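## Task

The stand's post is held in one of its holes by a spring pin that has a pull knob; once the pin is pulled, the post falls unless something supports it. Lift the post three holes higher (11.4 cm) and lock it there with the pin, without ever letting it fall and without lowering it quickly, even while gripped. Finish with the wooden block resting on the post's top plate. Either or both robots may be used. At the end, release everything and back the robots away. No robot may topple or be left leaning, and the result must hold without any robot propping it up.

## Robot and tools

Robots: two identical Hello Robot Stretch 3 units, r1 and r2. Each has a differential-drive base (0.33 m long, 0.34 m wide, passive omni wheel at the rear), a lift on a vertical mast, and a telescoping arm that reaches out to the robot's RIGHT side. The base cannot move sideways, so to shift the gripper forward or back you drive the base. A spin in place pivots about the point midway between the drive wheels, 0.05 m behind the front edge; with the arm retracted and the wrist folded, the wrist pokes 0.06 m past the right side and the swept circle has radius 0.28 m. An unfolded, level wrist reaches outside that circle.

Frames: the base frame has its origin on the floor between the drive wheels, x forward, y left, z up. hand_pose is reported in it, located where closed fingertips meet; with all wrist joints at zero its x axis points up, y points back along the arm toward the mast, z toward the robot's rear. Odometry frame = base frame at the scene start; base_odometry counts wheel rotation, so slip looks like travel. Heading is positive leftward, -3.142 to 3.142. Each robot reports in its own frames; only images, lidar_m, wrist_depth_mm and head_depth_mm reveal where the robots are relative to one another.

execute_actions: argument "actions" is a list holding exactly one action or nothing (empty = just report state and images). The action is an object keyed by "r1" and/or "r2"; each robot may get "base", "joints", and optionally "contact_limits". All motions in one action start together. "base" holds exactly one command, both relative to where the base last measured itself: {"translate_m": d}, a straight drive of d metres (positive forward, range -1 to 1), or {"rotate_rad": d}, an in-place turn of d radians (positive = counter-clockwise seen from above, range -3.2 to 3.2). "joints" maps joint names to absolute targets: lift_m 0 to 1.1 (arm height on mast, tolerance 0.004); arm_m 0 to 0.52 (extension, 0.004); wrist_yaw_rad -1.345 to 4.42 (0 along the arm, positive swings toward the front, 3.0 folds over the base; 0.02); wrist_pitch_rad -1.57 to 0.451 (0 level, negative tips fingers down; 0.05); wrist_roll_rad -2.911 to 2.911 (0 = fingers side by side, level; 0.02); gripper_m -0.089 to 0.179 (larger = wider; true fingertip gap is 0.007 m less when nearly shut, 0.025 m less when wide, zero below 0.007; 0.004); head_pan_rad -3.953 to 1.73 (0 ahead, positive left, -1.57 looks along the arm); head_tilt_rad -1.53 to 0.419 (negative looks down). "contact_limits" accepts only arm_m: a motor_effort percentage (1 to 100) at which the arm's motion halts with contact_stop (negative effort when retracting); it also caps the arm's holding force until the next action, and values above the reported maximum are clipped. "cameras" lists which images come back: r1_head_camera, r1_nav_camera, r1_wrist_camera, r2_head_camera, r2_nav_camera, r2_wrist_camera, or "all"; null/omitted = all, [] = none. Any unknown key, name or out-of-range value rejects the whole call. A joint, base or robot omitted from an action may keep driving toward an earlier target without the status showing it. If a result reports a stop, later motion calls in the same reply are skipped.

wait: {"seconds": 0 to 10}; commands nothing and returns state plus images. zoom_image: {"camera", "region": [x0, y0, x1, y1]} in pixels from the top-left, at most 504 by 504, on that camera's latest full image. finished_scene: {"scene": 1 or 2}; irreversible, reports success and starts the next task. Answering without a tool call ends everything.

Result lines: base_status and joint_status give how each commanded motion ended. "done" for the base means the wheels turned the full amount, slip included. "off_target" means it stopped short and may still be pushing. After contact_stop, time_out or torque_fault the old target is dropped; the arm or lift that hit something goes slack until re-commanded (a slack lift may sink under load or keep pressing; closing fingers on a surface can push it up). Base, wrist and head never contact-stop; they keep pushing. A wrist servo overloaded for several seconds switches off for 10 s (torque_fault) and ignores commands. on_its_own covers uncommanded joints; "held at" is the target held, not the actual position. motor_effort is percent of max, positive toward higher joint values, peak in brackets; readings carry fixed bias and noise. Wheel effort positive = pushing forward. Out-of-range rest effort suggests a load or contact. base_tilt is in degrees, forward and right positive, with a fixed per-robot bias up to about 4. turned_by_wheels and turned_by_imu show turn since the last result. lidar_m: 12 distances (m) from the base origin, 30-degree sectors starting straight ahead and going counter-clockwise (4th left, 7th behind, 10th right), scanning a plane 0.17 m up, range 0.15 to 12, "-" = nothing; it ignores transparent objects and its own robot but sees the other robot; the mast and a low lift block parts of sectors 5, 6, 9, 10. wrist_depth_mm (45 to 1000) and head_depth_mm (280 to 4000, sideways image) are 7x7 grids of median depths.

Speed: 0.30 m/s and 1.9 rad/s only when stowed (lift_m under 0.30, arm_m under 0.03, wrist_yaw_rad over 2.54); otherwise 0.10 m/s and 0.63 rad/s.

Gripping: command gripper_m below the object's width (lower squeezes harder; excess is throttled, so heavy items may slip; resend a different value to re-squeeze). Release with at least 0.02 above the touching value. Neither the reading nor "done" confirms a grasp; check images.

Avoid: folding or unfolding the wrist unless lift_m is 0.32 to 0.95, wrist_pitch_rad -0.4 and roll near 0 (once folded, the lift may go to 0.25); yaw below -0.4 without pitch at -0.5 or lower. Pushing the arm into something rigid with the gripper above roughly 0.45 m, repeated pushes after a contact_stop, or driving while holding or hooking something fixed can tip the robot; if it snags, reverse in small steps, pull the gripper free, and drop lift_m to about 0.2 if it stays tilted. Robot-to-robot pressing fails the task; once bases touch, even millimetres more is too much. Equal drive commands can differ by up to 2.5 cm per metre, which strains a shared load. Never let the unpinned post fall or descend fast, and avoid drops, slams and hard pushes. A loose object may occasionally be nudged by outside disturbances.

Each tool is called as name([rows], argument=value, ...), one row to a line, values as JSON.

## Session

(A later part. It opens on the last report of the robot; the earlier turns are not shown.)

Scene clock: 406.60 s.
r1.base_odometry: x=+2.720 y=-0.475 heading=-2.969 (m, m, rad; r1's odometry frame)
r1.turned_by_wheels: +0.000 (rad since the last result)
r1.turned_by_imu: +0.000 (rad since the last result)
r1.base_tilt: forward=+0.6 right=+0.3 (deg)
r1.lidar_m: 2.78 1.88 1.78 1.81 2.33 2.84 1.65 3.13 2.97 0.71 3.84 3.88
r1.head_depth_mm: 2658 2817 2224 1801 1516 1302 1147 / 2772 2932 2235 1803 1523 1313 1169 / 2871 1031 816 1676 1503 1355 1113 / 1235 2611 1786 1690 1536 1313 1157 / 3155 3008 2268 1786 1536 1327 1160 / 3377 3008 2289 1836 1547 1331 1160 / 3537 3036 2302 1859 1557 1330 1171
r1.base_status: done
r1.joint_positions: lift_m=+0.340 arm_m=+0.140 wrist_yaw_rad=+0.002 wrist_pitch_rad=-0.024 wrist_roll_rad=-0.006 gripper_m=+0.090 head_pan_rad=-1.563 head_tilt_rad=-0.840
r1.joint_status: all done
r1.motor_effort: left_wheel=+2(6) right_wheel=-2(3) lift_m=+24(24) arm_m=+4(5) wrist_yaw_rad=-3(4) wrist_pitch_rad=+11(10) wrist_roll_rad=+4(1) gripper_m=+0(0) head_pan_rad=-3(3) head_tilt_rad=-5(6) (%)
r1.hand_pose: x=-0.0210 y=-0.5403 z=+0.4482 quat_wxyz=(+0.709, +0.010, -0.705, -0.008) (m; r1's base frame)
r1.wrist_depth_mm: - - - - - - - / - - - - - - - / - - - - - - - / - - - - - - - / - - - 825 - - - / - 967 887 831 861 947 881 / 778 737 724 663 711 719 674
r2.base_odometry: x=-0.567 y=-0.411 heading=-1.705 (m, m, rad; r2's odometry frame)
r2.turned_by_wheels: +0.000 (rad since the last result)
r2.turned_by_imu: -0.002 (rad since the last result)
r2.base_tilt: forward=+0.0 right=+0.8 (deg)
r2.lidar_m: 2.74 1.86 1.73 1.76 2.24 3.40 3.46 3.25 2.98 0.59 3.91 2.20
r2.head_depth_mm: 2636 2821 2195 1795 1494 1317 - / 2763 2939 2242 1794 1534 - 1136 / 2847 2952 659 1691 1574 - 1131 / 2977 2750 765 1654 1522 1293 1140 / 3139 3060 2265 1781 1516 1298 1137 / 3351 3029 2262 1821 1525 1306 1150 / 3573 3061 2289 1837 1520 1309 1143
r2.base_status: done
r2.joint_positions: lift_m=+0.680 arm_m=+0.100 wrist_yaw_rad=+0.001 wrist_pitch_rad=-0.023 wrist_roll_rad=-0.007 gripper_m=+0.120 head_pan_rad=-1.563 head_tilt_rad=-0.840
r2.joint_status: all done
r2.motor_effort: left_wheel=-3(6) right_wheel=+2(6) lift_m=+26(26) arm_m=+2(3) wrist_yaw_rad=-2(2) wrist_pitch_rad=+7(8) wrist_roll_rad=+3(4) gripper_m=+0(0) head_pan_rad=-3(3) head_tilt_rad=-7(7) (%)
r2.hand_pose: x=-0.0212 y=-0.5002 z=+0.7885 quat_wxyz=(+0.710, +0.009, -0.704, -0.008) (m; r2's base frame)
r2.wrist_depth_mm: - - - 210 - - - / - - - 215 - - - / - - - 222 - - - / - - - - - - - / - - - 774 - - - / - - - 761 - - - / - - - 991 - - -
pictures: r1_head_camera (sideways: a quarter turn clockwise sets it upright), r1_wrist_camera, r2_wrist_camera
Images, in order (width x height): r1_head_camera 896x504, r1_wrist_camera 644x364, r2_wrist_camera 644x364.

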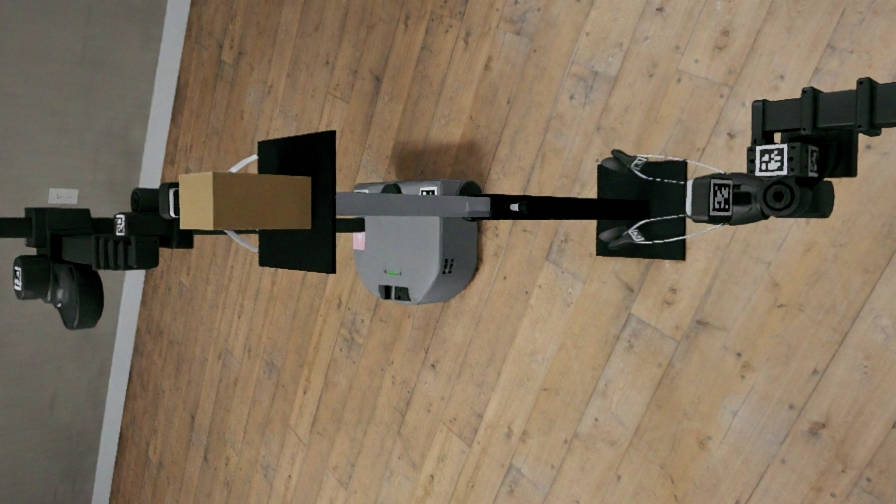

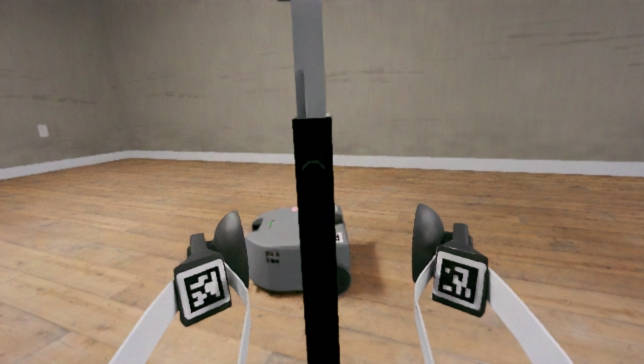

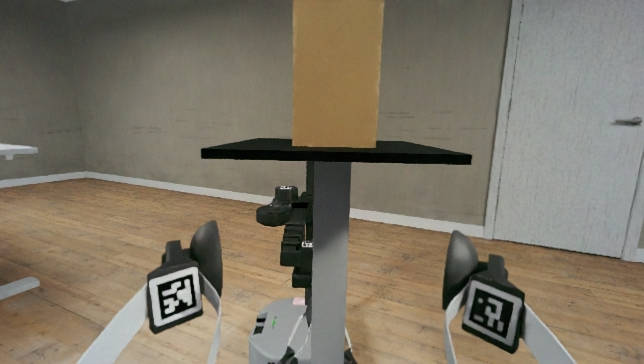

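execute_actions([
  {"r1": {"base": {"translate_m": 0.010}, "joints": {"lift_m": 0.35, "arm_m": 0.22}, "contact_limits": {"arm_m": 15}}, "r2": {"joints": {"lift_m": 0.696, "arm_m": 0.195}, "contact_limits": {"arm_m": 15}}},
], cameras=["r2_wrist_camera", "r1_wrist_camera", "r1_head_camera", "r2_head_camera"])

Scene clock: 470.53 s.
r1.base_odometry: x=+2.710 y=-0.476 heading=-2.969 (m, m, rad; r1's odometry frame)
r1.turned_by_wheels: +0.000 (rad since the last result)
r1.turned_by_imu: +0.000 (rad since the last result)
r1.base_tilt: forward=+0.6 right=+0.3 (deg)
r1.lidar_m: 2.77 1.88 1.77 1.81 2.33 2.86 1.65 3.15 2.97 0.71 3.84 3.88
r1.head_depth_mm: 2648 2820 2217 1797 1513 1305 1141 / 2744 2927 2153 1810 1519 1346 1157 / 2881 932 813 1669 1443 - 1152 / 1223 2599 1794 1684 1527 1317 1160 / 3152 2966 2281 1785 1537 1325 1159 / 3400 3026 2284 1843 1542 1326 1162 / 3579 3055 2300 1852 1553 1333 1163
r1.base_status: done
r1.joint_positions: lift_m=+0.350 arm_m=+0.220 wrist_yaw_rad=+0.002 wrist_pitch_rad=-0.024 wrist_roll_rad=-0.006 gripper_m=+0.090 head_pan_rad=-1.563 head_tilt_rad=-0.840
r1.joint_status: all done
r1.motor_effort: left_wheel=+3(7) right_wheel=-2(1) lift_m=+24(25) arm_m=+4(3) wrist_yaw_rad=-3(3) wrist_pitch_rad=+11(11) wrist_roll_rad=+4(4) gripper_m=+0(0) head_pan_rad=-3(3) head_tilt_rad=-6(4) (%)
r1.contact_limits: arm_m 15 (drawing in: default 26, maximum 43; extending or still: default 36, maximum 59)
r1.hand_pose: x=-0.0210 y=-0.6203 z=+0.4583 quat_wxyz=(+0.709, +0.009, -0.705, -0.008) (m; r1's base frame)
r1.wrist_depth_mm: - - - - - - - / - - - - - - - / - - - - - - - / - - - 255 - - - / - - - 265 - - - / - - 785 276 901 916 860 / 768 761 743 670 719 705 700
r2.base_odometry: x=-0.567 y=-0.411 heading=-1.705 (m, m, rad; r2's odometry frame)
r2.turned_by_wheels: +0.000 (rad since the last result)
r2.turned_by_imu: -0.001 (rad since the last result)
r2.base_tilt: forward=+0.0 right=+0.7 (deg)
r2.lidar_m: 2.74 1.85 1.73 1.75 2.25 3.41 3.45 3.23 2.98 0.58 3.88 2.20
r2.head_depth_mm: 2630 2839 2204 1769 1510 - - / 2727 2943 2225 1835 - 1281 1132 / 2870 2984 660 1779 - 1277 1131 / 2858 1492 765 1653 1502 1282 1136 / 3171 2998 2288 1769 1509 1307 1135 / 3409 3047 2296 1817 1526 1310 1144 / 3496 3032 2286 1845 1540 1300 1144
r2.base_status: not commanded
r2.joint_positions: lift_m=+0.696 arm_m=+0.195 wrist_yaw_rad=+0.001 wrist_pitch_rad=-0.023 wrist_roll_rad=-0.007 gripper_m=+0.120 head_pan_rad=-1.563 head_tilt_rad=-0.840
r2.joint_status: all done
r2.motor_effort: left_wheel=-3(3) right_wheel=+2(2) lift_m=+26(28) arm_m=+3(1) wrist_yaw_rad=-2(2) wrist_pitch_rad=+8(8) wrist_roll_rad=+3(4) gripper_m=+0(0) head_pan_rad=-3(2) head_tilt_rad=-7(6) (%)
r2.contact_limits: arm_m 15 (drawing in: default 16, maximum 26; extending or still: default 21, maximum 35)
r2.hand_pose: x=-0.0212 y=-0.5952 z=+0.8045 quat_wxyz=(+0.710, +0.009, -0.704, -0.008) (m; r2's base frame)
r2.wrist_depth_mm: - - - 120 121 - - / - - - 123 125 - - / - - - 127 - - - / - - 164 130 131 - - / - 96 97 100 101 94 - / - - - 169 - - - / - - - 175 - - -
pictures: r1_head_camera (sideways: a quarter turn clockwise sets it upright), r1_wrist_camera, r2_head_camera (sideways: a quarter turn clockwise sets it upright), r2_wrist_camera
Images, in order (width x height): r1_head_camera 896x504, r1_wrist_camera 644x364, r2_head_camera 896x504, r2_wrist_camera 644x364.

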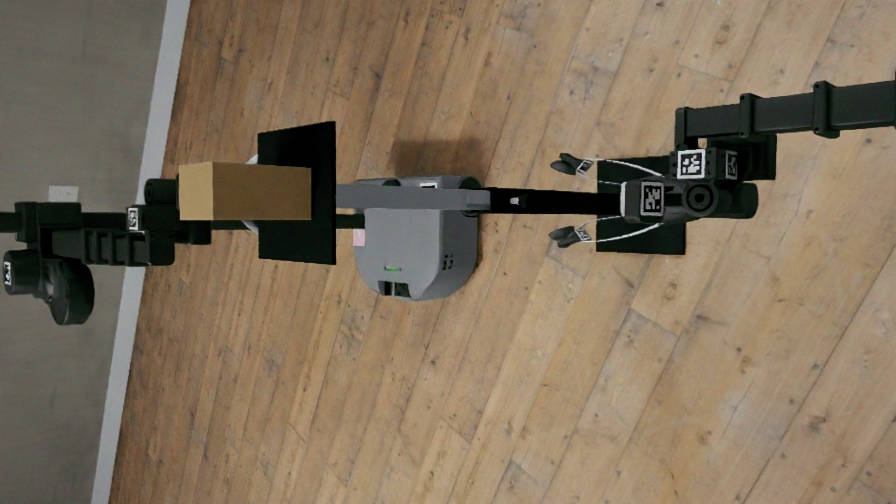

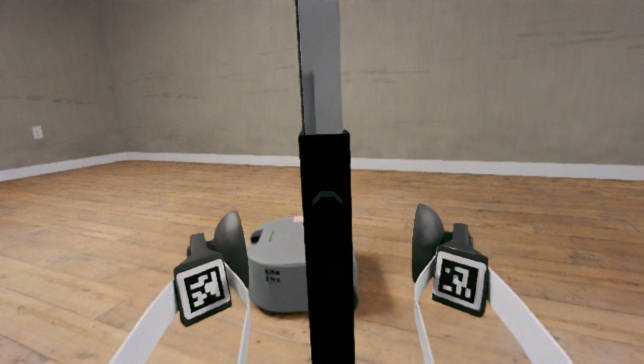

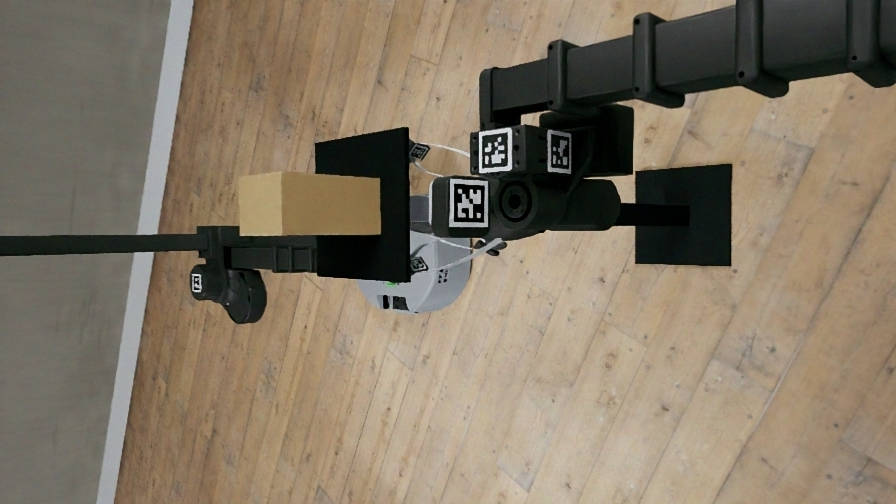

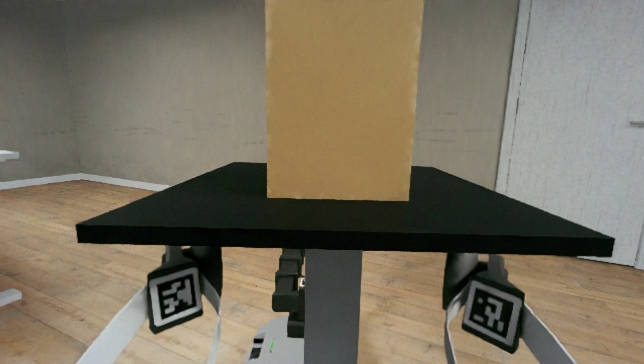

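execute_actions([
  {"r1": {"joints": {"lift_m": 0.355, "arm_m": 0.272, "gripper_m": 0.06}, "contact_limits": {"arm_m": 12}}, "r2": {"joints": {"lift_m": 0.701, "arm_m": 0.205}, "contact_limits": {"arm_m": 12}}},
], cameras=["r2_wrist_camera", "r1_wrist_camera", "r1_head_camera"])

Scene clock: 519.67 s.
r1.base_odometry: x=+2.710 y=-0.476 heading=-2.969 (m, m, rad; r1's odometry frame)
r1.turned_by_wheels: +0.000 (rad since the last result)
r1.turned_by_imu: +0.000 (rad since the last result)
r1.base_tilt: forward=+0.7 right=+0.2 (deg)
r1.lidar_m: 2.78 1.88 1.78 1.81 2.33 2.87 1.66 3.14 2.97 0.71 3.89 3.89
r1.head_depth_mm: 2645 2841 2213 1794 1511 1300 1142 / 2764 2919 2162 1809 1518 1308 1147 / 2864 922 812 1680 1490 1265 1153 / 1223 2624 1792 1685 1529 1315 1154 / 3131 3001 2273 1793 1542 1326 1159 / 3371 3028 2294 1840 1544 1327 1164 / 3574 3022 2290 1857 1552 1334 1169
r1.base_status: not commanded
r1.joint_positions: lift_m=+0.355 arm_m=+0.272 wrist_yaw_rad=+0.002 wrist_pitch_rad=-0.024 wrist_roll_rad=-0.006 gripper_m=+0.060 head_pan_rad=-1.563 head_tilt_rad=-0.840
r1.joint_status: all done
r1.motor_effort: left_wheel=+2(2) right_wheel=-2(2) lift_m=+25(31) arm_m=+4(4) wrist_yaw_rad=-3(3) wrist_pitch_rad=+10(10) wrist_roll_rad=+4(4) gripper_m=+0(79) head_pan_rad=-3(4) head_tilt_rad=-5(5) (%)
r1.contact_limits: arm_m 12 (drawing in: default 26, maximum 43; extending or still: default 36, maximum 59)
r1.hand_pose: x=-0.0210 y=-0.6723 z=+0.4633 quat_wxyz=(+0.709, +0.009, -0.705, -0.008) (m; r1's base frame)
r1.wrist_depth_mm: - - - 188 - - - / - - - - - - - / - - - 199 - - - / - - - 199 - - - / - - - 207 - - - / - - - 217 891 883 891 / 784 765 734 226 721 721 704
r2.base_odometry: x=-0.567 y=-0.411 heading=-1.705 (m, m, rad; r2's odometry frame)
r2.turned_by_wheels: +0.000 (rad since the last result)
r2.turned_by_imu: -0.001 (rad since the last result)
r2.base_tilt: forward=+0.0 right=+0.8 (deg)
r2.lidar_m: 2.74 1.85 1.73 1.76 2.25 3.40 3.47 3.22 2.99 0.59 3.89 2.20
r2.head_depth_mm: 2650 2844 2223 1787 1521 - - / 2740 2880 2263 1848 - 1288 1128 / 2884 2992 660 1272 - 1273 1127 / 2890 1493 765 1657 1494 1292 1135 / 3167 3012 2264 1766 1514 1306 1137 / 3353 3073 2280 1841 1519 1298 1143 / 3496 3113 2302 1833 1528 1304 1151
r2.base_status: not commanded
r2.joint_positions: lift_m=+0.701 arm_m=+0.205 wrist_yaw_rad=+0.001 wrist_pitch_rad=-0.023 wrist_roll_rad=-0.007 gripper_m=+0.120 head_pan_rad=-1.563 head_tilt_rad=-0.840
r2.joint_status: all done
r2.motor_effort: left_wheel=-3(3) right_wheel=+2(2) lift_m=+26(28) arm_m=+3(1) wrist_yaw_rad=-1(2) wrist_pitch_rad=+8(8) wrist_roll_rad=+3(4) gripper_m=+0(0) head_pan_rad=-3(3) head_tilt_rad=-7(7) (%)
r2.contact_limits: arm_m 12 (drawing in: default 16, maximum 26; extending or still: default 21, maximum 35)
r2.hand_pose: x=-0.0212 y=-0.6052 z=+0.8095 quat_wxyz=(+0.710, +0.009, -0.704, -0.008) (m; r2's base frame)
r2.wrist_depth_mm: - - - 110 111 - - / - - - 114 114 - - / - - - 117 118 - - / - - 192 121 122 - - / - 101 103 104 107 109 - / - 85 - 156 - 84 85 / - - - 162 - - -
pictures: r1_head_camera (sideways: a quarter turn clockwise sets it upright), r1_wrist_camera, r2_wrist_camera
Images, in order (width x height): r1_head_camera 896x504, r1_wrist_camera 644x364, r2_wrist_camera 644x364.

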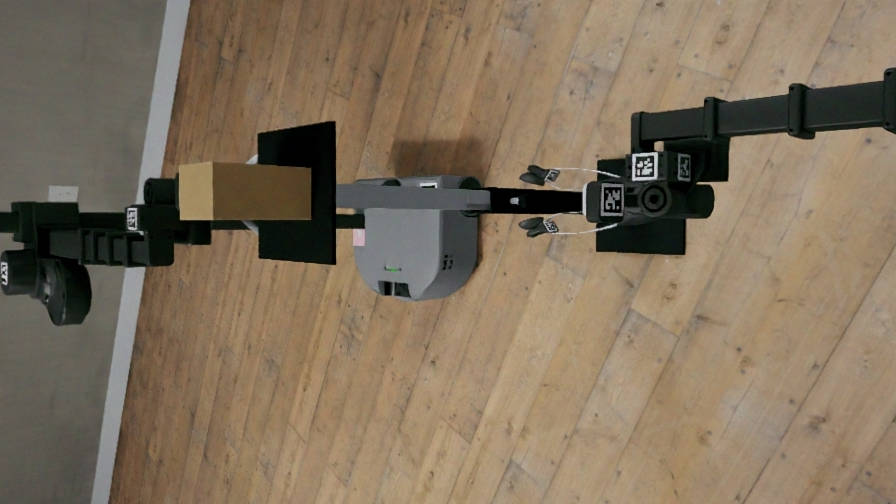

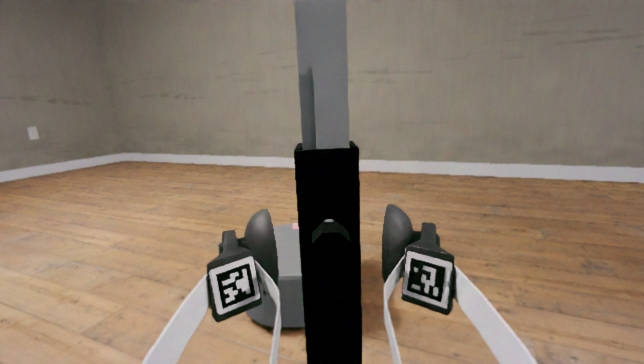

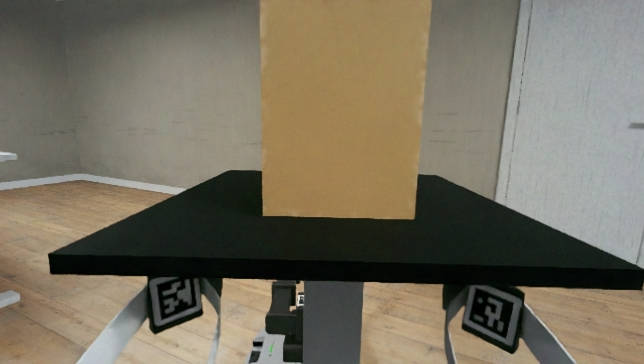

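zoom_image(camera="r1_head_camera", region=[460, 150, 620, 250])

zoom_image(camera="r1_wrist_camera", region=[230, 130, 430, 300])

Region (460, 150, 620, 250) of r1_head_camera's 896x504 image, scaled by 3.150, with more detail than that image has; it fills the top 315 rows of this view, and the rest is white.

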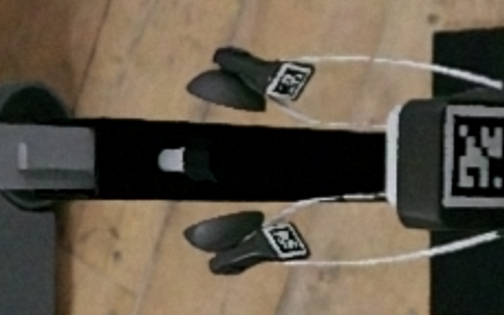

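Region (230, 130, 430, 300) of r1_wrist_camera's 644x364 image, scaled by 2.520; it fills the top 428 rows of this view, and the rest is white.

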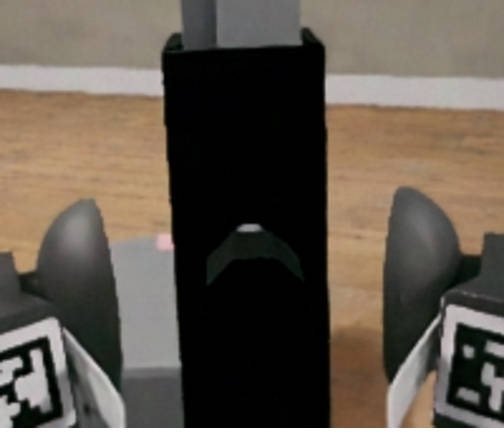

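execute_actions([
  {"r1": {"joints": {"arm_m": 0.28}, "contact_limits": {"arm_m": 12}}, "r2": {"joints": {"gripper_m": -0.01}}},
], cameras=["r2_wrist_camera", "r1_wrist_camera", "r1_head_camera"])

Scene clock: 552.60 s.
r1.base_odometry: x=+2.710 y=-0.476 heading=-2.969 (m, m, rad; r1's odometry frame)
r1.turned_by_wheels: +0.000 (rad since the last result)
r1.turned_by_imu: +0.000 (rad since the last result)
r1.base_tilt: forward=+0.7 right=+0.3 (deg)
r1.lidar_m: 2.78 1.87 1.77 1.81 2.32 2.87 1.66 3.15 2.97 0.71 3.88 3.90
r1.head_depth_mm: 2638 2844 2214 1796 1504 1306 1144 / 2776 2914 2160 1812 1518 1309 1152 / 2883 920 813 1670 1491 1260 1149 / 1224 2594 1791 1695 1532 1314 1156 / 3160 2987 2257 1790 1542 1328 1157 / 3372 2997 2285 1841 1541 1328 1165 / 3561 3038 2295 1853 1547 1333 1169
r1.base_status: not commanded
r1.joint_positions: lift_m=+0.355 arm_m=+0.280 wrist_yaw_rad=+0.002 wrist_pitch_rad=-0.024 wrist_roll_rad=-0.006 gripper_m=+0.060 head_pan_rad=-1.563 head_tilt_rad=-0.840
r1.joint_status: all done
r1.motor_effort: left_wheel=+2(2) right_wheel=-2(1) lift_m=+24(24) arm_m=+4(5) wrist_yaw_rad=-2(3) wrist_pitch_rad=+11(10) wrist_roll_rad=+4(4) gripper_m=-1(0) head_pan_rad=-3(4) head_tilt_rad=-5(5) (%)
r1.contact_limits: arm_m 12 (drawing in: default 26, maximum 43; extending or still: default 36, maximum 59)
r1.hand_pose: x=-0.0210 y=-0.6803 z=+0.4633 quat_wxyz=(+0.709, +0.009, -0.705, -0.008) (m; r1's base frame)
r1.wrist_depth_mm: - - - 181 - - - / - - - 188 - - - / - - - 193 - - - / - - - 191 - - - / - - - 197 - - - / - - - 208 893 892 869 / 774 759 727 216 715 728 694
r2.base_odometry: x=-0.567 y=-0.411 heading=-1.705 (m, m, rad; r2's odometry frame)
r2.turned_by_wheels: +0.000 (rad since the last result)
r2.turned_by_imu: -0.001 (rad since the last result)
r2.base_tilt: forward=+0.0 right=+0.8 (deg)
r2.lidar_m: 2.74 1.86 1.73 1.75 2.25 3.39 3.45 3.23 2.99 0.59 3.89 2.19
r2.head_depth_mm: 2641 2800 2228 1788 1507 - - / 2737 2940 2207 1852 - 1284 1132 / 2912 2984 661 1794 - 1283 1133 / 2880 1486 763 1656 1497 1288 1135 / 3145 2974 2282 1768 1518 1301 1136 / 3348 3055 2297 1827 1522 1304 1142 / 3554 3078 2254 1822 1527 1303 1147
r2.base_status: not commanded
r2.joint_positions: lift_m=+0.701 arm_m=+0.205 wrist_yaw_rad=-0.001 wrist_pitch_rad=-0.023 wrist_roll_rad=-0.007 gripper_m=-0.009 head_pan_rad=-1.563 head_tilt_rad=-0.840
r2.joint_status: all done
r2.motor_effort: left_wheel=-4(3) right_wheel=+3(3) lift_m=+26(27) arm_m=+0(2) wrist_yaw_rad=+1(1) wrist_pitch_rad=+8(8) wrist_roll_rad=+3(4) gripper_m=-19(98) head_pan_rad=-2(3) head_tilt_rad=-7(7) (%)
r2.hand_pose: x=-0.0217 y=-0.6055 z=+0.8095 quat_wxyz=(+0.710, +0.008, -0.704, -0.009) (m; r2's base frame)
r2.wrist_depth_mm: - - - 110 110 - - / - - - 113 114 - - / - - - 116 118 - - / - - 189 120 121 - - / - 100 102 104 106 108 - / - - 84 84 83 84 85 / - - - 161 - - -
pictures: r1_head_camera (sideways: a quarter turn clockwise sets it upright), r1_wrist_camera, r2_wrist_camera
Images, in order (width x height): r1_head_camera 896x504, r1_wrist_camera 644x364, r2_wrist_camera 644x364.

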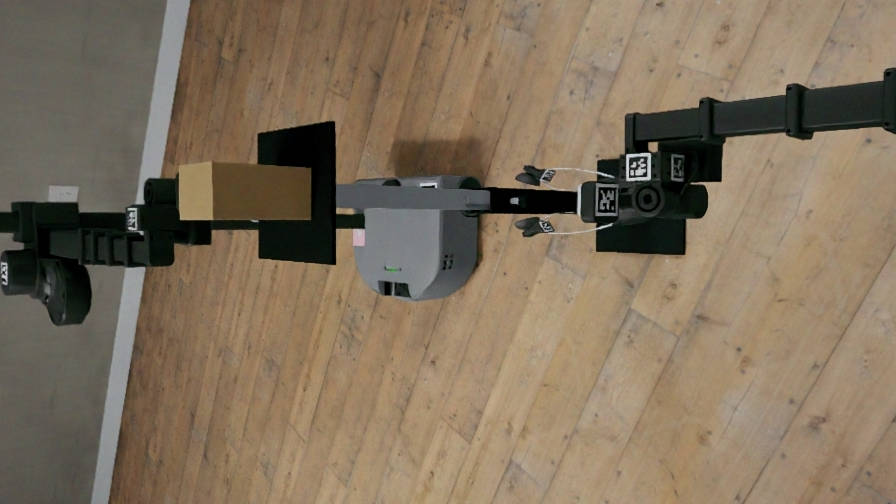

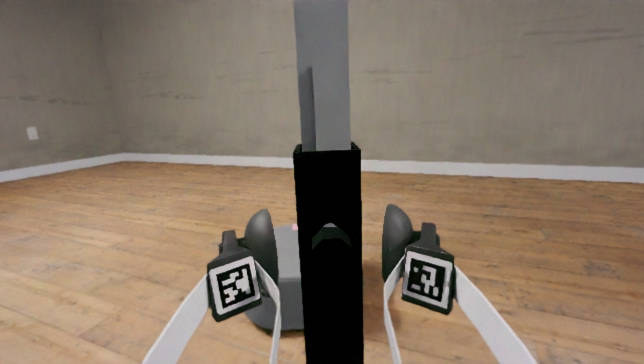

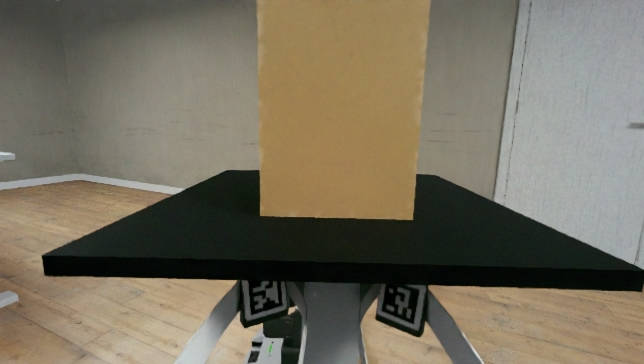

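execute_actions([
  {"r1": {"joints": {"gripper_m": -0.01}}, "r2": {"joints": {"gripper_m": -0.04, "lift_m": 0.706}}},
], cameras=["r2_wrist_camera", "r1_wrist_camera", "r1_head_camera"])

Scene clock: 566.83 s.
r1.base_odometry: x=+2.710 y=-0.476 heading=-2.969 (m, m, rad; r1's odometry frame)
r1.turned_by_wheels: +0.000 (rad since the last result)
r1.turned_by_imu: +0.000 (rad since the last result)
r1.base_tilt: forward=+0.6 right=+0.2 (deg)
r1.lidar_m: 2.78 1.88 1.78 1.80 2.33 2.86 1.66 3.16 2.97 0.71 3.89 3.91
r1.head_depth_mm: 2657 2820 2213 1799 1507 1309 1141 / 2770 2902 2144 1798 1523 1309 1150 / 2863 903 815 1676 1517 1261 1153 / 1227 2606 1795 1686 1531 1320 1159 / 3150 3005 2269 1783 1539 1317 1162 / 3391 3022 2289 1846 1552 1323 1165 / 3614 3045 2301 1862 1555 1330 1169
r1.base_status: not commanded
r1.joint_positions: lift_m=+0.355 arm_m=+0.280 wrist_yaw_rad=-0.001 wrist_pitch_rad=-0.023 wrist_roll_rad=-0.006 gripper_m=-0.009 head_pan_rad=-1.563 head_tilt_rad=-0.840
r1.joint_status: all done
r1.motor_effort: left_wheel=+2(2) right_wheel=-1(1) lift_m=+24(25) arm_m=+4(4) wrist_yaw_rad=+0(2) wrist_pitch_rad=+10(10) wrist_roll_rad=+4(4) gripper_m=-12(85) head_pan_rad=-3(3) head_tilt_rad=-5(6) (%)
r1.hand_pose: x=-0.0217 y=-0.6803 z=+0.4636 quat_wxyz=(+0.709, +0.008, -0.705, -0.009) (m; r1's base frame)
r1.wrist_depth_mm: - - - 181 - - - / - - - - - - - / - - - 193 - - - / - - - 193 - - - / - - - 195 - - - / - - 974 206 955 931 888 / 775 750 732 217 721 706 697
r2.base_odometry: x=-0.567 y=-0.411 heading=-1.705 (m, m, rad; r2's odometry frame)
r2.turned_by_wheels: +0.000 (rad since the last result)
r2.turned_by_imu: -0.001 (rad since the last result)
r2.base_tilt: forward=+0.0 right=+0.8 (deg)
r2.lidar_m: 2.73 1.85 1.74 1.76 2.24 3.40 3.47 3.22 2.98 0.59 3.90 2.20
r2.head_depth_mm: 2628 2866 2216 1804 1528 - - / 2757 2984 2211 1839 - 1295 1122 / 2827 2986 655 1801 1398 1286 1126 / 2897 1484 766 1652 1518 1279 1135 / 3195 2979 2273 1777 1521 1305 1147 / 3314 3002 2265 1827 1524 1306 1145 / 3580 3026 2299 1846 1530 1309 1144
r2.base_status: not commanded
r2.joint_positions: lift_m=+0.706 arm_m=+0.205 wrist_yaw_rad=-0.001 wrist_pitch_rad=-0.039 wrist_roll_rad=-0.007 gripper_m=-0.036 head_pan_rad=-1.563 head_tilt_rad=-0.840
r2.joint_status: all done
r2.motor_effort: left_wheel=-3(3) right_wheel=+3(3) lift_m=+29(30) arm_m=-1(1) wrist_yaw_rad=+1(1) wrist_pitch_rad=+14(15) wrist_roll_rad=+3(4) gripper_m=-9(100) head_pan_rad=-2(2) head_tilt_rad=-7(7) (%)
r2.hand_pose: x=-0.0217 y=-0.6052 z=+0.8102 quat_wxyz=(+0.710, +0.014, -0.704, -0.015) (m; r2's base frame)
r2.wrist_depth_mm: - - - 108 108 - - / - - - 111 112 - - / - - - 115 116 - - / - - 188 119 120 - - / - 103 105 107 109 111 - / - - 83 84 83 87 83 / - - - 162 - - -
pictures: r1_head_camera (sideways: a quarter turn clockwise sets it upright), r1_wrist_camera, r2_wrist_camera
Images, in order (width x height): r1_head_camera 896x504, r1_wrist_camera 644x364, r2_wrist_camera 644x364.

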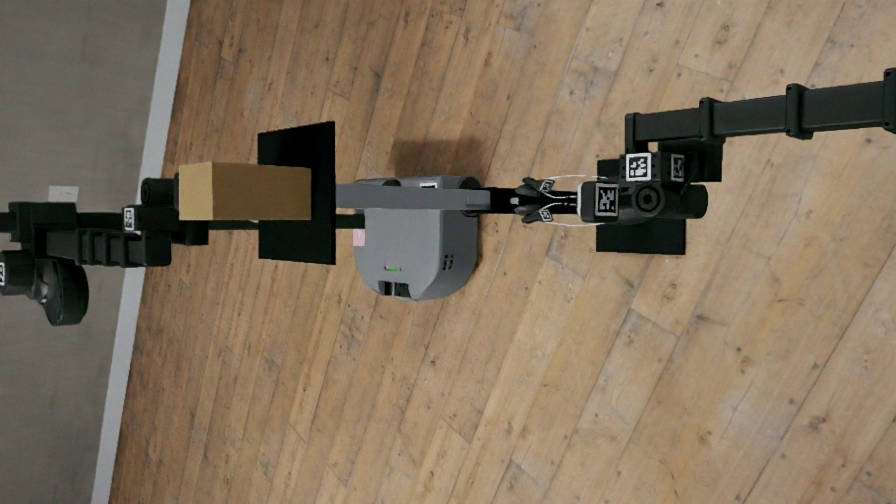

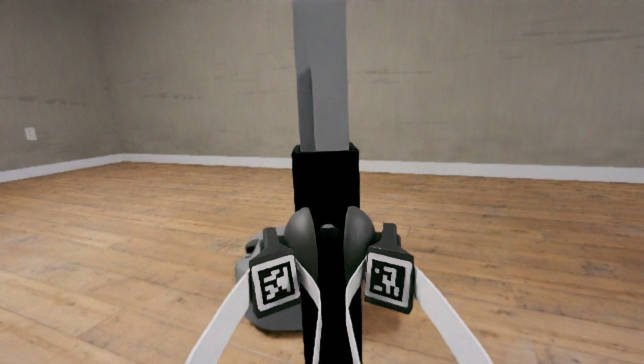

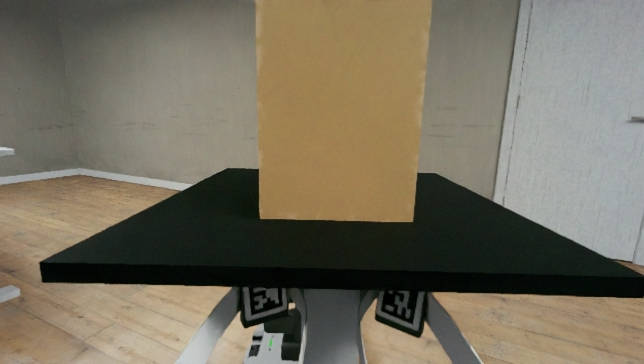

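execute_actions([
  {"r2": {"joints": {"gripper_m": -0.02, "lift_m": 0.714}}},
], cameras=["r2_wrist_camera", "r1_wrist_camera"])

Scene clock: 587.80 s.
r1.base_odometry: x=+2.710 y=-0.476 heading=-2.969 (m, m, rad; r1's odometry frame)
r1.turned_by_wheels: +0.000 (rad since the last result)
r1.turned_by_imu: +0.000 (rad since the last result)
r1.base_tilt: forward=+0.6 right=+0.3 (deg)
r1.lidar_m: 2.78 1.88 1.77 1.80 2.33 2.87 1.66 3.15 2.97 0.71 3.86 3.90
r1.head_depth_mm: 2642 2825 2212 1790 1507 1302 1143 / 2760 2928 2161 1805 1518 1308 1149 / 2882 876 814 1673 1522 1262 1151 / 1215 2605 1787 1681 1540 1314 1157 / 3141 2991 2274 1781 1539 1324 1156 / 3398 3010 2284 1847 1544 1330 1165 / 3607 3041 2304 1852 1550 1327 1166
r1.base_status: not commanded
r1.joint_positions: lift_m=+0.355 arm_m=+0.280 wrist_yaw_rad=-0.001 wrist_pitch_rad=-0.023 wrist_roll_rad=-0.006 gripper_m=-0.009 head_pan_rad=-1.563 head_tilt_rad=-0.840
r1.joint_status: not commanded
r1.motor_effort: left_wheel=+2(2) right_wheel=-1(1) lift_m=+24(24) arm_m=+4(4) wrist_yaw_rad=+1(1) wrist_pitch_rad=+10(10) wrist_roll_rad=+4(4) gripper_m=-11(11) head_pan_rad=-3(3) head_tilt_rad=-6(5) (%)
r1.hand_pose: x=-0.0217 y=-0.6803 z=+0.4636 quat_wxyz=(+0.709, +0.008, -0.705, -0.009) (m; r1's base frame)
r1.wrist_depth_mm: - - - 179 - - - / - - - - - - - / - - - 193 - - - / - - - 191 - - - / - - - 195 - - - / - - 961 210 935 911 878 / 795 763 745 216 704 720 701
r2.base_odometry: x=-0.567 y=-0.411 heading=-1.705 (m, m, rad; r2's odometry frame)
r2.turned_by_wheels: +0.000 (rad since the last result)
r2.turned_by_imu: -0.002 (rad since the last result)
r2.base_tilt: forward=+0.0 right=+0.8 (deg)
r2.lidar_m: 2.74 1.85 1.73 1.75 2.24 3.39 3.45 3.22 2.98 0.59 3.89 2.19
r2.head_depth_mm: 2641 2788 2199 1788 1519 - - / 2774 2947 2254 1830 - 1291 1134 / 2863 2978 659 669 1399 1289 1138 / 2872 1481 764 1669 1498 1277 1141 / 3201 2969 2235 1764 1511 1307 1139 / 3324 3016 2250 1826 1528 1305 1142 / 3533 3059 2282 1833 1520 1313 1147
r2.base_status: not commanded
r2.joint_positions: lift_m=+0.714 arm_m=+0.205 wrist_yaw_rad=-0.001 wrist_pitch_rad=-0.067 wrist_roll_rad=-0.007 gripper_m=-0.019 head_pan_rad=-1.563 head_tilt_rad=-0.840
r2.joint_status: all done
r2.motor_effort: left_wheel=-3(3) right_wheel=+3(3) lift_m=+30(31) arm_m=-2(2) wrist_yaw_rad=+0(1) wrist_pitch_rad=+24(24) wrist_roll_rad=+3(3) gripper_m=-23(50) head_pan_rad=-3(3) head_tilt_rad=-7(7) (%)
r2.hand_pose: x=-0.0217 y=-0.6042 z=+0.8109 quat_wxyz=(+0.709, +0.024, -0.704, -0.024) (m; r2's base frame)
r2.wrist_depth_mm: - - - 106 107 - - / - - - 110 111 - - / - - - 114 115 - - / - - 184 118 120 - - / - 108 109 111 113 115 - / - 87 84 88 84 85 87 / - - - 165 - - -
pictures: r1_wrist_camera, r2_wrist_camera
Images, in order (width x height): r1_wrist_camera 644x364, r2_wrist_camera 644x364.

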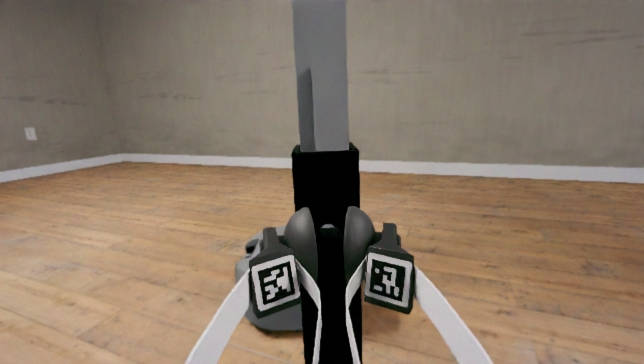

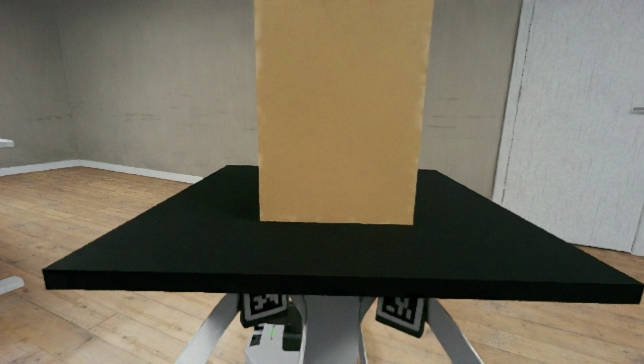

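execute_actions([
  {"r2": {"joints": {"lift_m": 0.722}}},
], cameras=["r2_wrist_camera", "r1_wrist_camera"])

Scene clock: 595.60 s.
r1.base_odometry: x=+2.710 y=-0.476 heading=-2.969 (m, m, rad; r1's odometry frame)
r1.turned_by_wheels: +0.000 (rad since the last result)
r1.turned_by_imu: +0.000 (rad since the last result)
r1.base_tilt: forward=+0.6 right=+0.3 (deg)
r1.lidar_m: 2.78 1.88 1.78 1.81 2.33 2.87 1.65 3.16 2.97 0.71 3.84 3.90
r1.head_depth_mm: 2639 2808 2206 1797 1509 1300 1145 / 2759 2914 2160 1804 1525 1310 1147 / 2877 869 813 1666 1524 1262 1151 / 1199 2601 1787 1680 1531 1320 1158 / 3180 2985 2292 1788 1538 1326 1163 / 3393 3020 2288 1842 1540 1328 1168 / 3579 3046 2320 1852 1555 1333 1170
r1.base_status: not commanded
r1.joint_positions: lift_m=+0.355 arm_m=+0.280 wrist_yaw_rad=-0.001 wrist_pitch_rad=-0.023 wrist_roll_rad=-0.006 gripper_m=-0.009 head_pan_rad=-1.563 head_tilt_rad=-0.840
r1.joint_status: not commanded
r1.motor_effort: left_wheel=+2(1) right_wheel=-1(1) lift_m=+25(24) arm_m=+4(4) wrist_yaw_rad=+1(1) wrist_pitch_rad=+10(9) wrist_roll_rad=+4(4) gripper_m=-11(11) head_pan_rad=-3(3) head_tilt_rad=-5(6) (%)
r1.hand_pose: x=-0.0217 y=-0.6803 z=+0.4636 quat_wxyz=(+0.709, +0.008, -0.705, -0.009) (m; r1's base frame)
r1.wrist_depth_mm: - - - 181 - - - / - - - - - - - / - - - 193 - - - / - - - 192 - - - / - - - 194 - - - / - - 974 208 969 908 896 / 781 743 730 217 720 715 698
r2.base_odometry: x=-0.567 y=-0.411 heading=-1.705 (m, m, rad; r2's odometry frame)
r2.turned_by_wheels: +0.000 (rad since the last result)
r2.turned_by_imu: -0.001 (rad since the last result)
r2.base_tilt: forward=+0.0 right=+0.8 (deg)
r2.lidar_m: 2.75 1.85 1.73 1.76 2.25 3.40 3.46 3.22 2.98 0.58 3.93 2.20
r2.head_depth_mm: 2636 2814 2200 1779 1530 - - / 2757 2935 2215 1891 - 1283 1131 / 2899 2945 659 668 1412 1276 1131 / 2905 1482 763 1658 1518 1288 1143 / 3176 3015 2250 1765 1513 1304 1135 / 3386 3005 2276 1834 1517 1305 1149 / 3555 3066 2292 1829 1536 1307 1143
r2.base_status: not commanded
r2.joint_positions: lift_m=+0.721 arm_m=+0.205 wrist_yaw_rad=-0.001 wrist_pitch_rad=-0.095 wrist_roll_rad=-0.007 gripper_m=-0.016 head_pan_rad=-1.563 head_tilt_rad=-0.840
r2.joint_status: all done
r2.motor_effort: left_wheel=-3(4) right_wheel=+2(3) lift_m=+32(32) arm_m=-1(1) wrist_yaw_rad=+0(1) wrist_pitch_rad=+32(33) wrist_roll_rad=+4(4) gripper_m=-21(22) head_pan_rad=-3(3) head_tilt_rad=-7(7) (%)
r2.hand_pose: x=-0.0217 y=-0.6030 z=+0.8119 quat_wxyz=(+0.709, +0.033, -0.704, -0.034) (m; r2's base frame)
r2.wrist_depth_mm: - - - 105 105 - - / - - - 109 110 - - / - - - 113 115 - - / - - 183 119 121 - - / - 112 113 115 117 119 - / - 86 87 88 89 86 86 / - - - 170 - - -
pictures: r1_wrist_camera, r2_wrist_camera
Images, in order (width x height): r1_wrist_camera 644x364, r2_wrist_camera 644x364.

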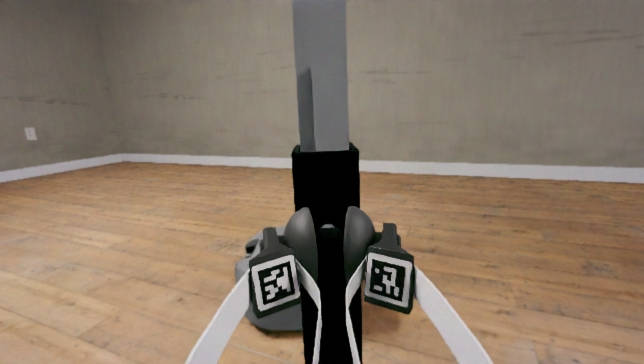

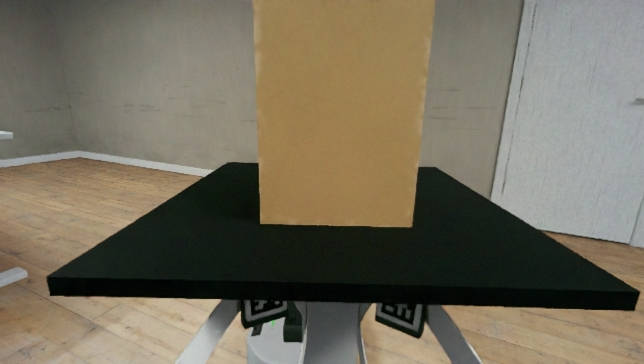

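execute_actions([
  {"r2": {"joints": {"lift_m": 0.730}}},
], cameras=["r2_wrist_camera", "r1_wrist_camera"])

Scene clock: 716.30 s.
r1.base_odometry: x=+2.710 y=-0.476 heading=-2.969 (m, m, rad; r1's odometry frame)
r1.turned_by_wheels: +0.000 (rad since the last result)
r1.turned_by_imu: +0.000 (rad since the last result)
r1.base_tilt: forward=+0.6 right=+0.3 (deg)
r1.lidar_m: 2.78 1.87 1.78 1.81 2.33 2.87 1.65 3.15 2.97 0.71 3.87 3.91
r1.head_depth_mm: 2663 2839 2214 1802 1508 1303 1146 / 2759 2905 2160 1806 1519 1308 1149 / 2870 861 812 1684 1526 1263 1153 / 1193 2731 1787 1689 1533 1313 1155 / 3206 2971 2280 1783 1538 1328 1161 / 3379 2997 2288 1839 1541 1328 1168 / 3590 3054 2294 1858 1551 1333 1168
r1.base_status: not commanded
r1.joint_positions: lift_m=+0.355 arm_m=+0.280 wrist_yaw_rad=-0.001 wrist_pitch_rad=-0.023 wrist_roll_rad=-0.006 gripper_m=-0.009 head_pan_rad=-1.563 head_tilt_rad=-0.840
r1.joint_status: not commanded
r1.motor_effort: left_wheel=+2(2) right_wheel=-1(1) lift_m=+25(24) arm_m=+4(4) wrist_yaw_rad=+1(0) wrist_pitch_rad=+10(10) wrist_roll_rad=+4(4) gripper_m=-11(12) head_pan_rad=-3(3) head_tilt_rad=-6(6) (%)
r1.hand_pose: x=-0.0217 y=-0.6803 z=+0.4636 quat_wxyz=(+0.709, +0.008, -0.705, -0.009) (m; r1's base frame)
r1.wrist_depth_mm: - - - 180 - - - / - - - - - - - / - - - 193 - - - / - - - 192 - - - / - - - 194 - - - / - - 939 209 967 903 886 / 779 765 751 217 717 723 704
r2.base_odometry: x=-0.567 y=-0.411 heading=-1.705 (m, m, rad; r2's odometry frame)
r2.turned_by_wheels: +0.000 (rad since the last result)
r2.turned_by_imu: -0.001 (rad since the last result)
r2.base_tilt: forward=+0.1 right=+0.8 (deg)
r2.lidar_m: 2.74 1.85 1.73 1.76 2.25 3.39 3.45 3.22 2.99 0.59 3.88 2.20
r2.head_depth_mm: 2647 2833 2191 1790 1541 - - / 2743 2958 2227 1893 - 1284 1124 / 2848 2932 658 - 1412 1279 1137 / 2902 1486 762 1663 1504 1286 1137 / 3164 3016 2272 1767 1507 1298 1144 / 3335 3019 2282 1808 1513 1305 1147 / 3522 3064 2282 1849 1535 1305 1148
r2.base_status: not commanded
r2.joint_positions: lift_m=+0.729 arm_m=+0.205 wrist_yaw_rad=-0.001 wrist_pitch_rad=-0.120 wrist_roll_rad=-0.007 gripper_m=-0.016 head_pan_rad=-1.563 head_tilt_rad=-0.840
r2.joint_status: all done
r2.on_its_own: wrist_pitch_rad is at rest, and its effort (+42) is outside its rest range (-20 to +32)
r2.motor_effort: left_wheel=-3(3) right_wheel=+3(3) lift_m=+33(34) arm_m=-2(1) wrist_yaw_rad=+1(0) wrist_pitch_rad=+42(42) wrist_roll_rad=+3(3) gripper_m=-21(22) head_pan_rad=-3(3) head_tilt_rad=-7(6) (%)
r2.hand_pose: x=-0.0217 y=-0.6017 z=+0.8135 quat_wxyz=(+0.708, +0.042, -0.703, -0.043) (m; r2's base frame)
r2.wrist_depth_mm: - - - 104 104 - - / - - - 108 109 - - / - - - 114 115 - - / - - 183 119 121 - - / - 117 118 120 121 123 - / - 91 91 88 89 90 95 / - - - 173 - - -
pictures: r1_wrist_camera, r2_wrist_camera
Images, in order (width x height): r1_wrist_camera 644x364, r2_wrist_camera 644x364.

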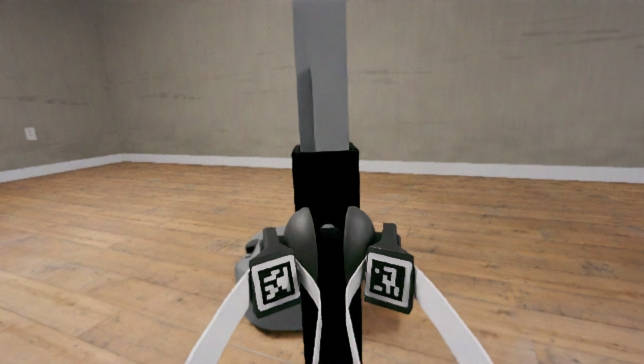

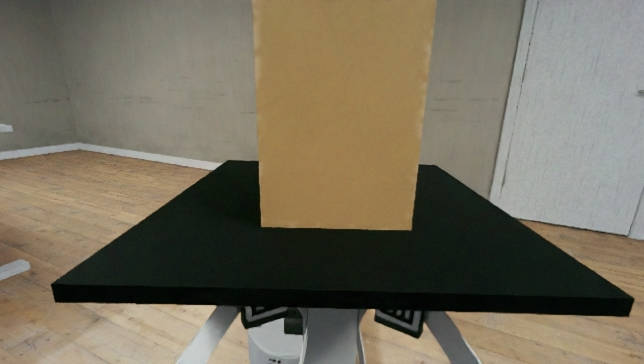

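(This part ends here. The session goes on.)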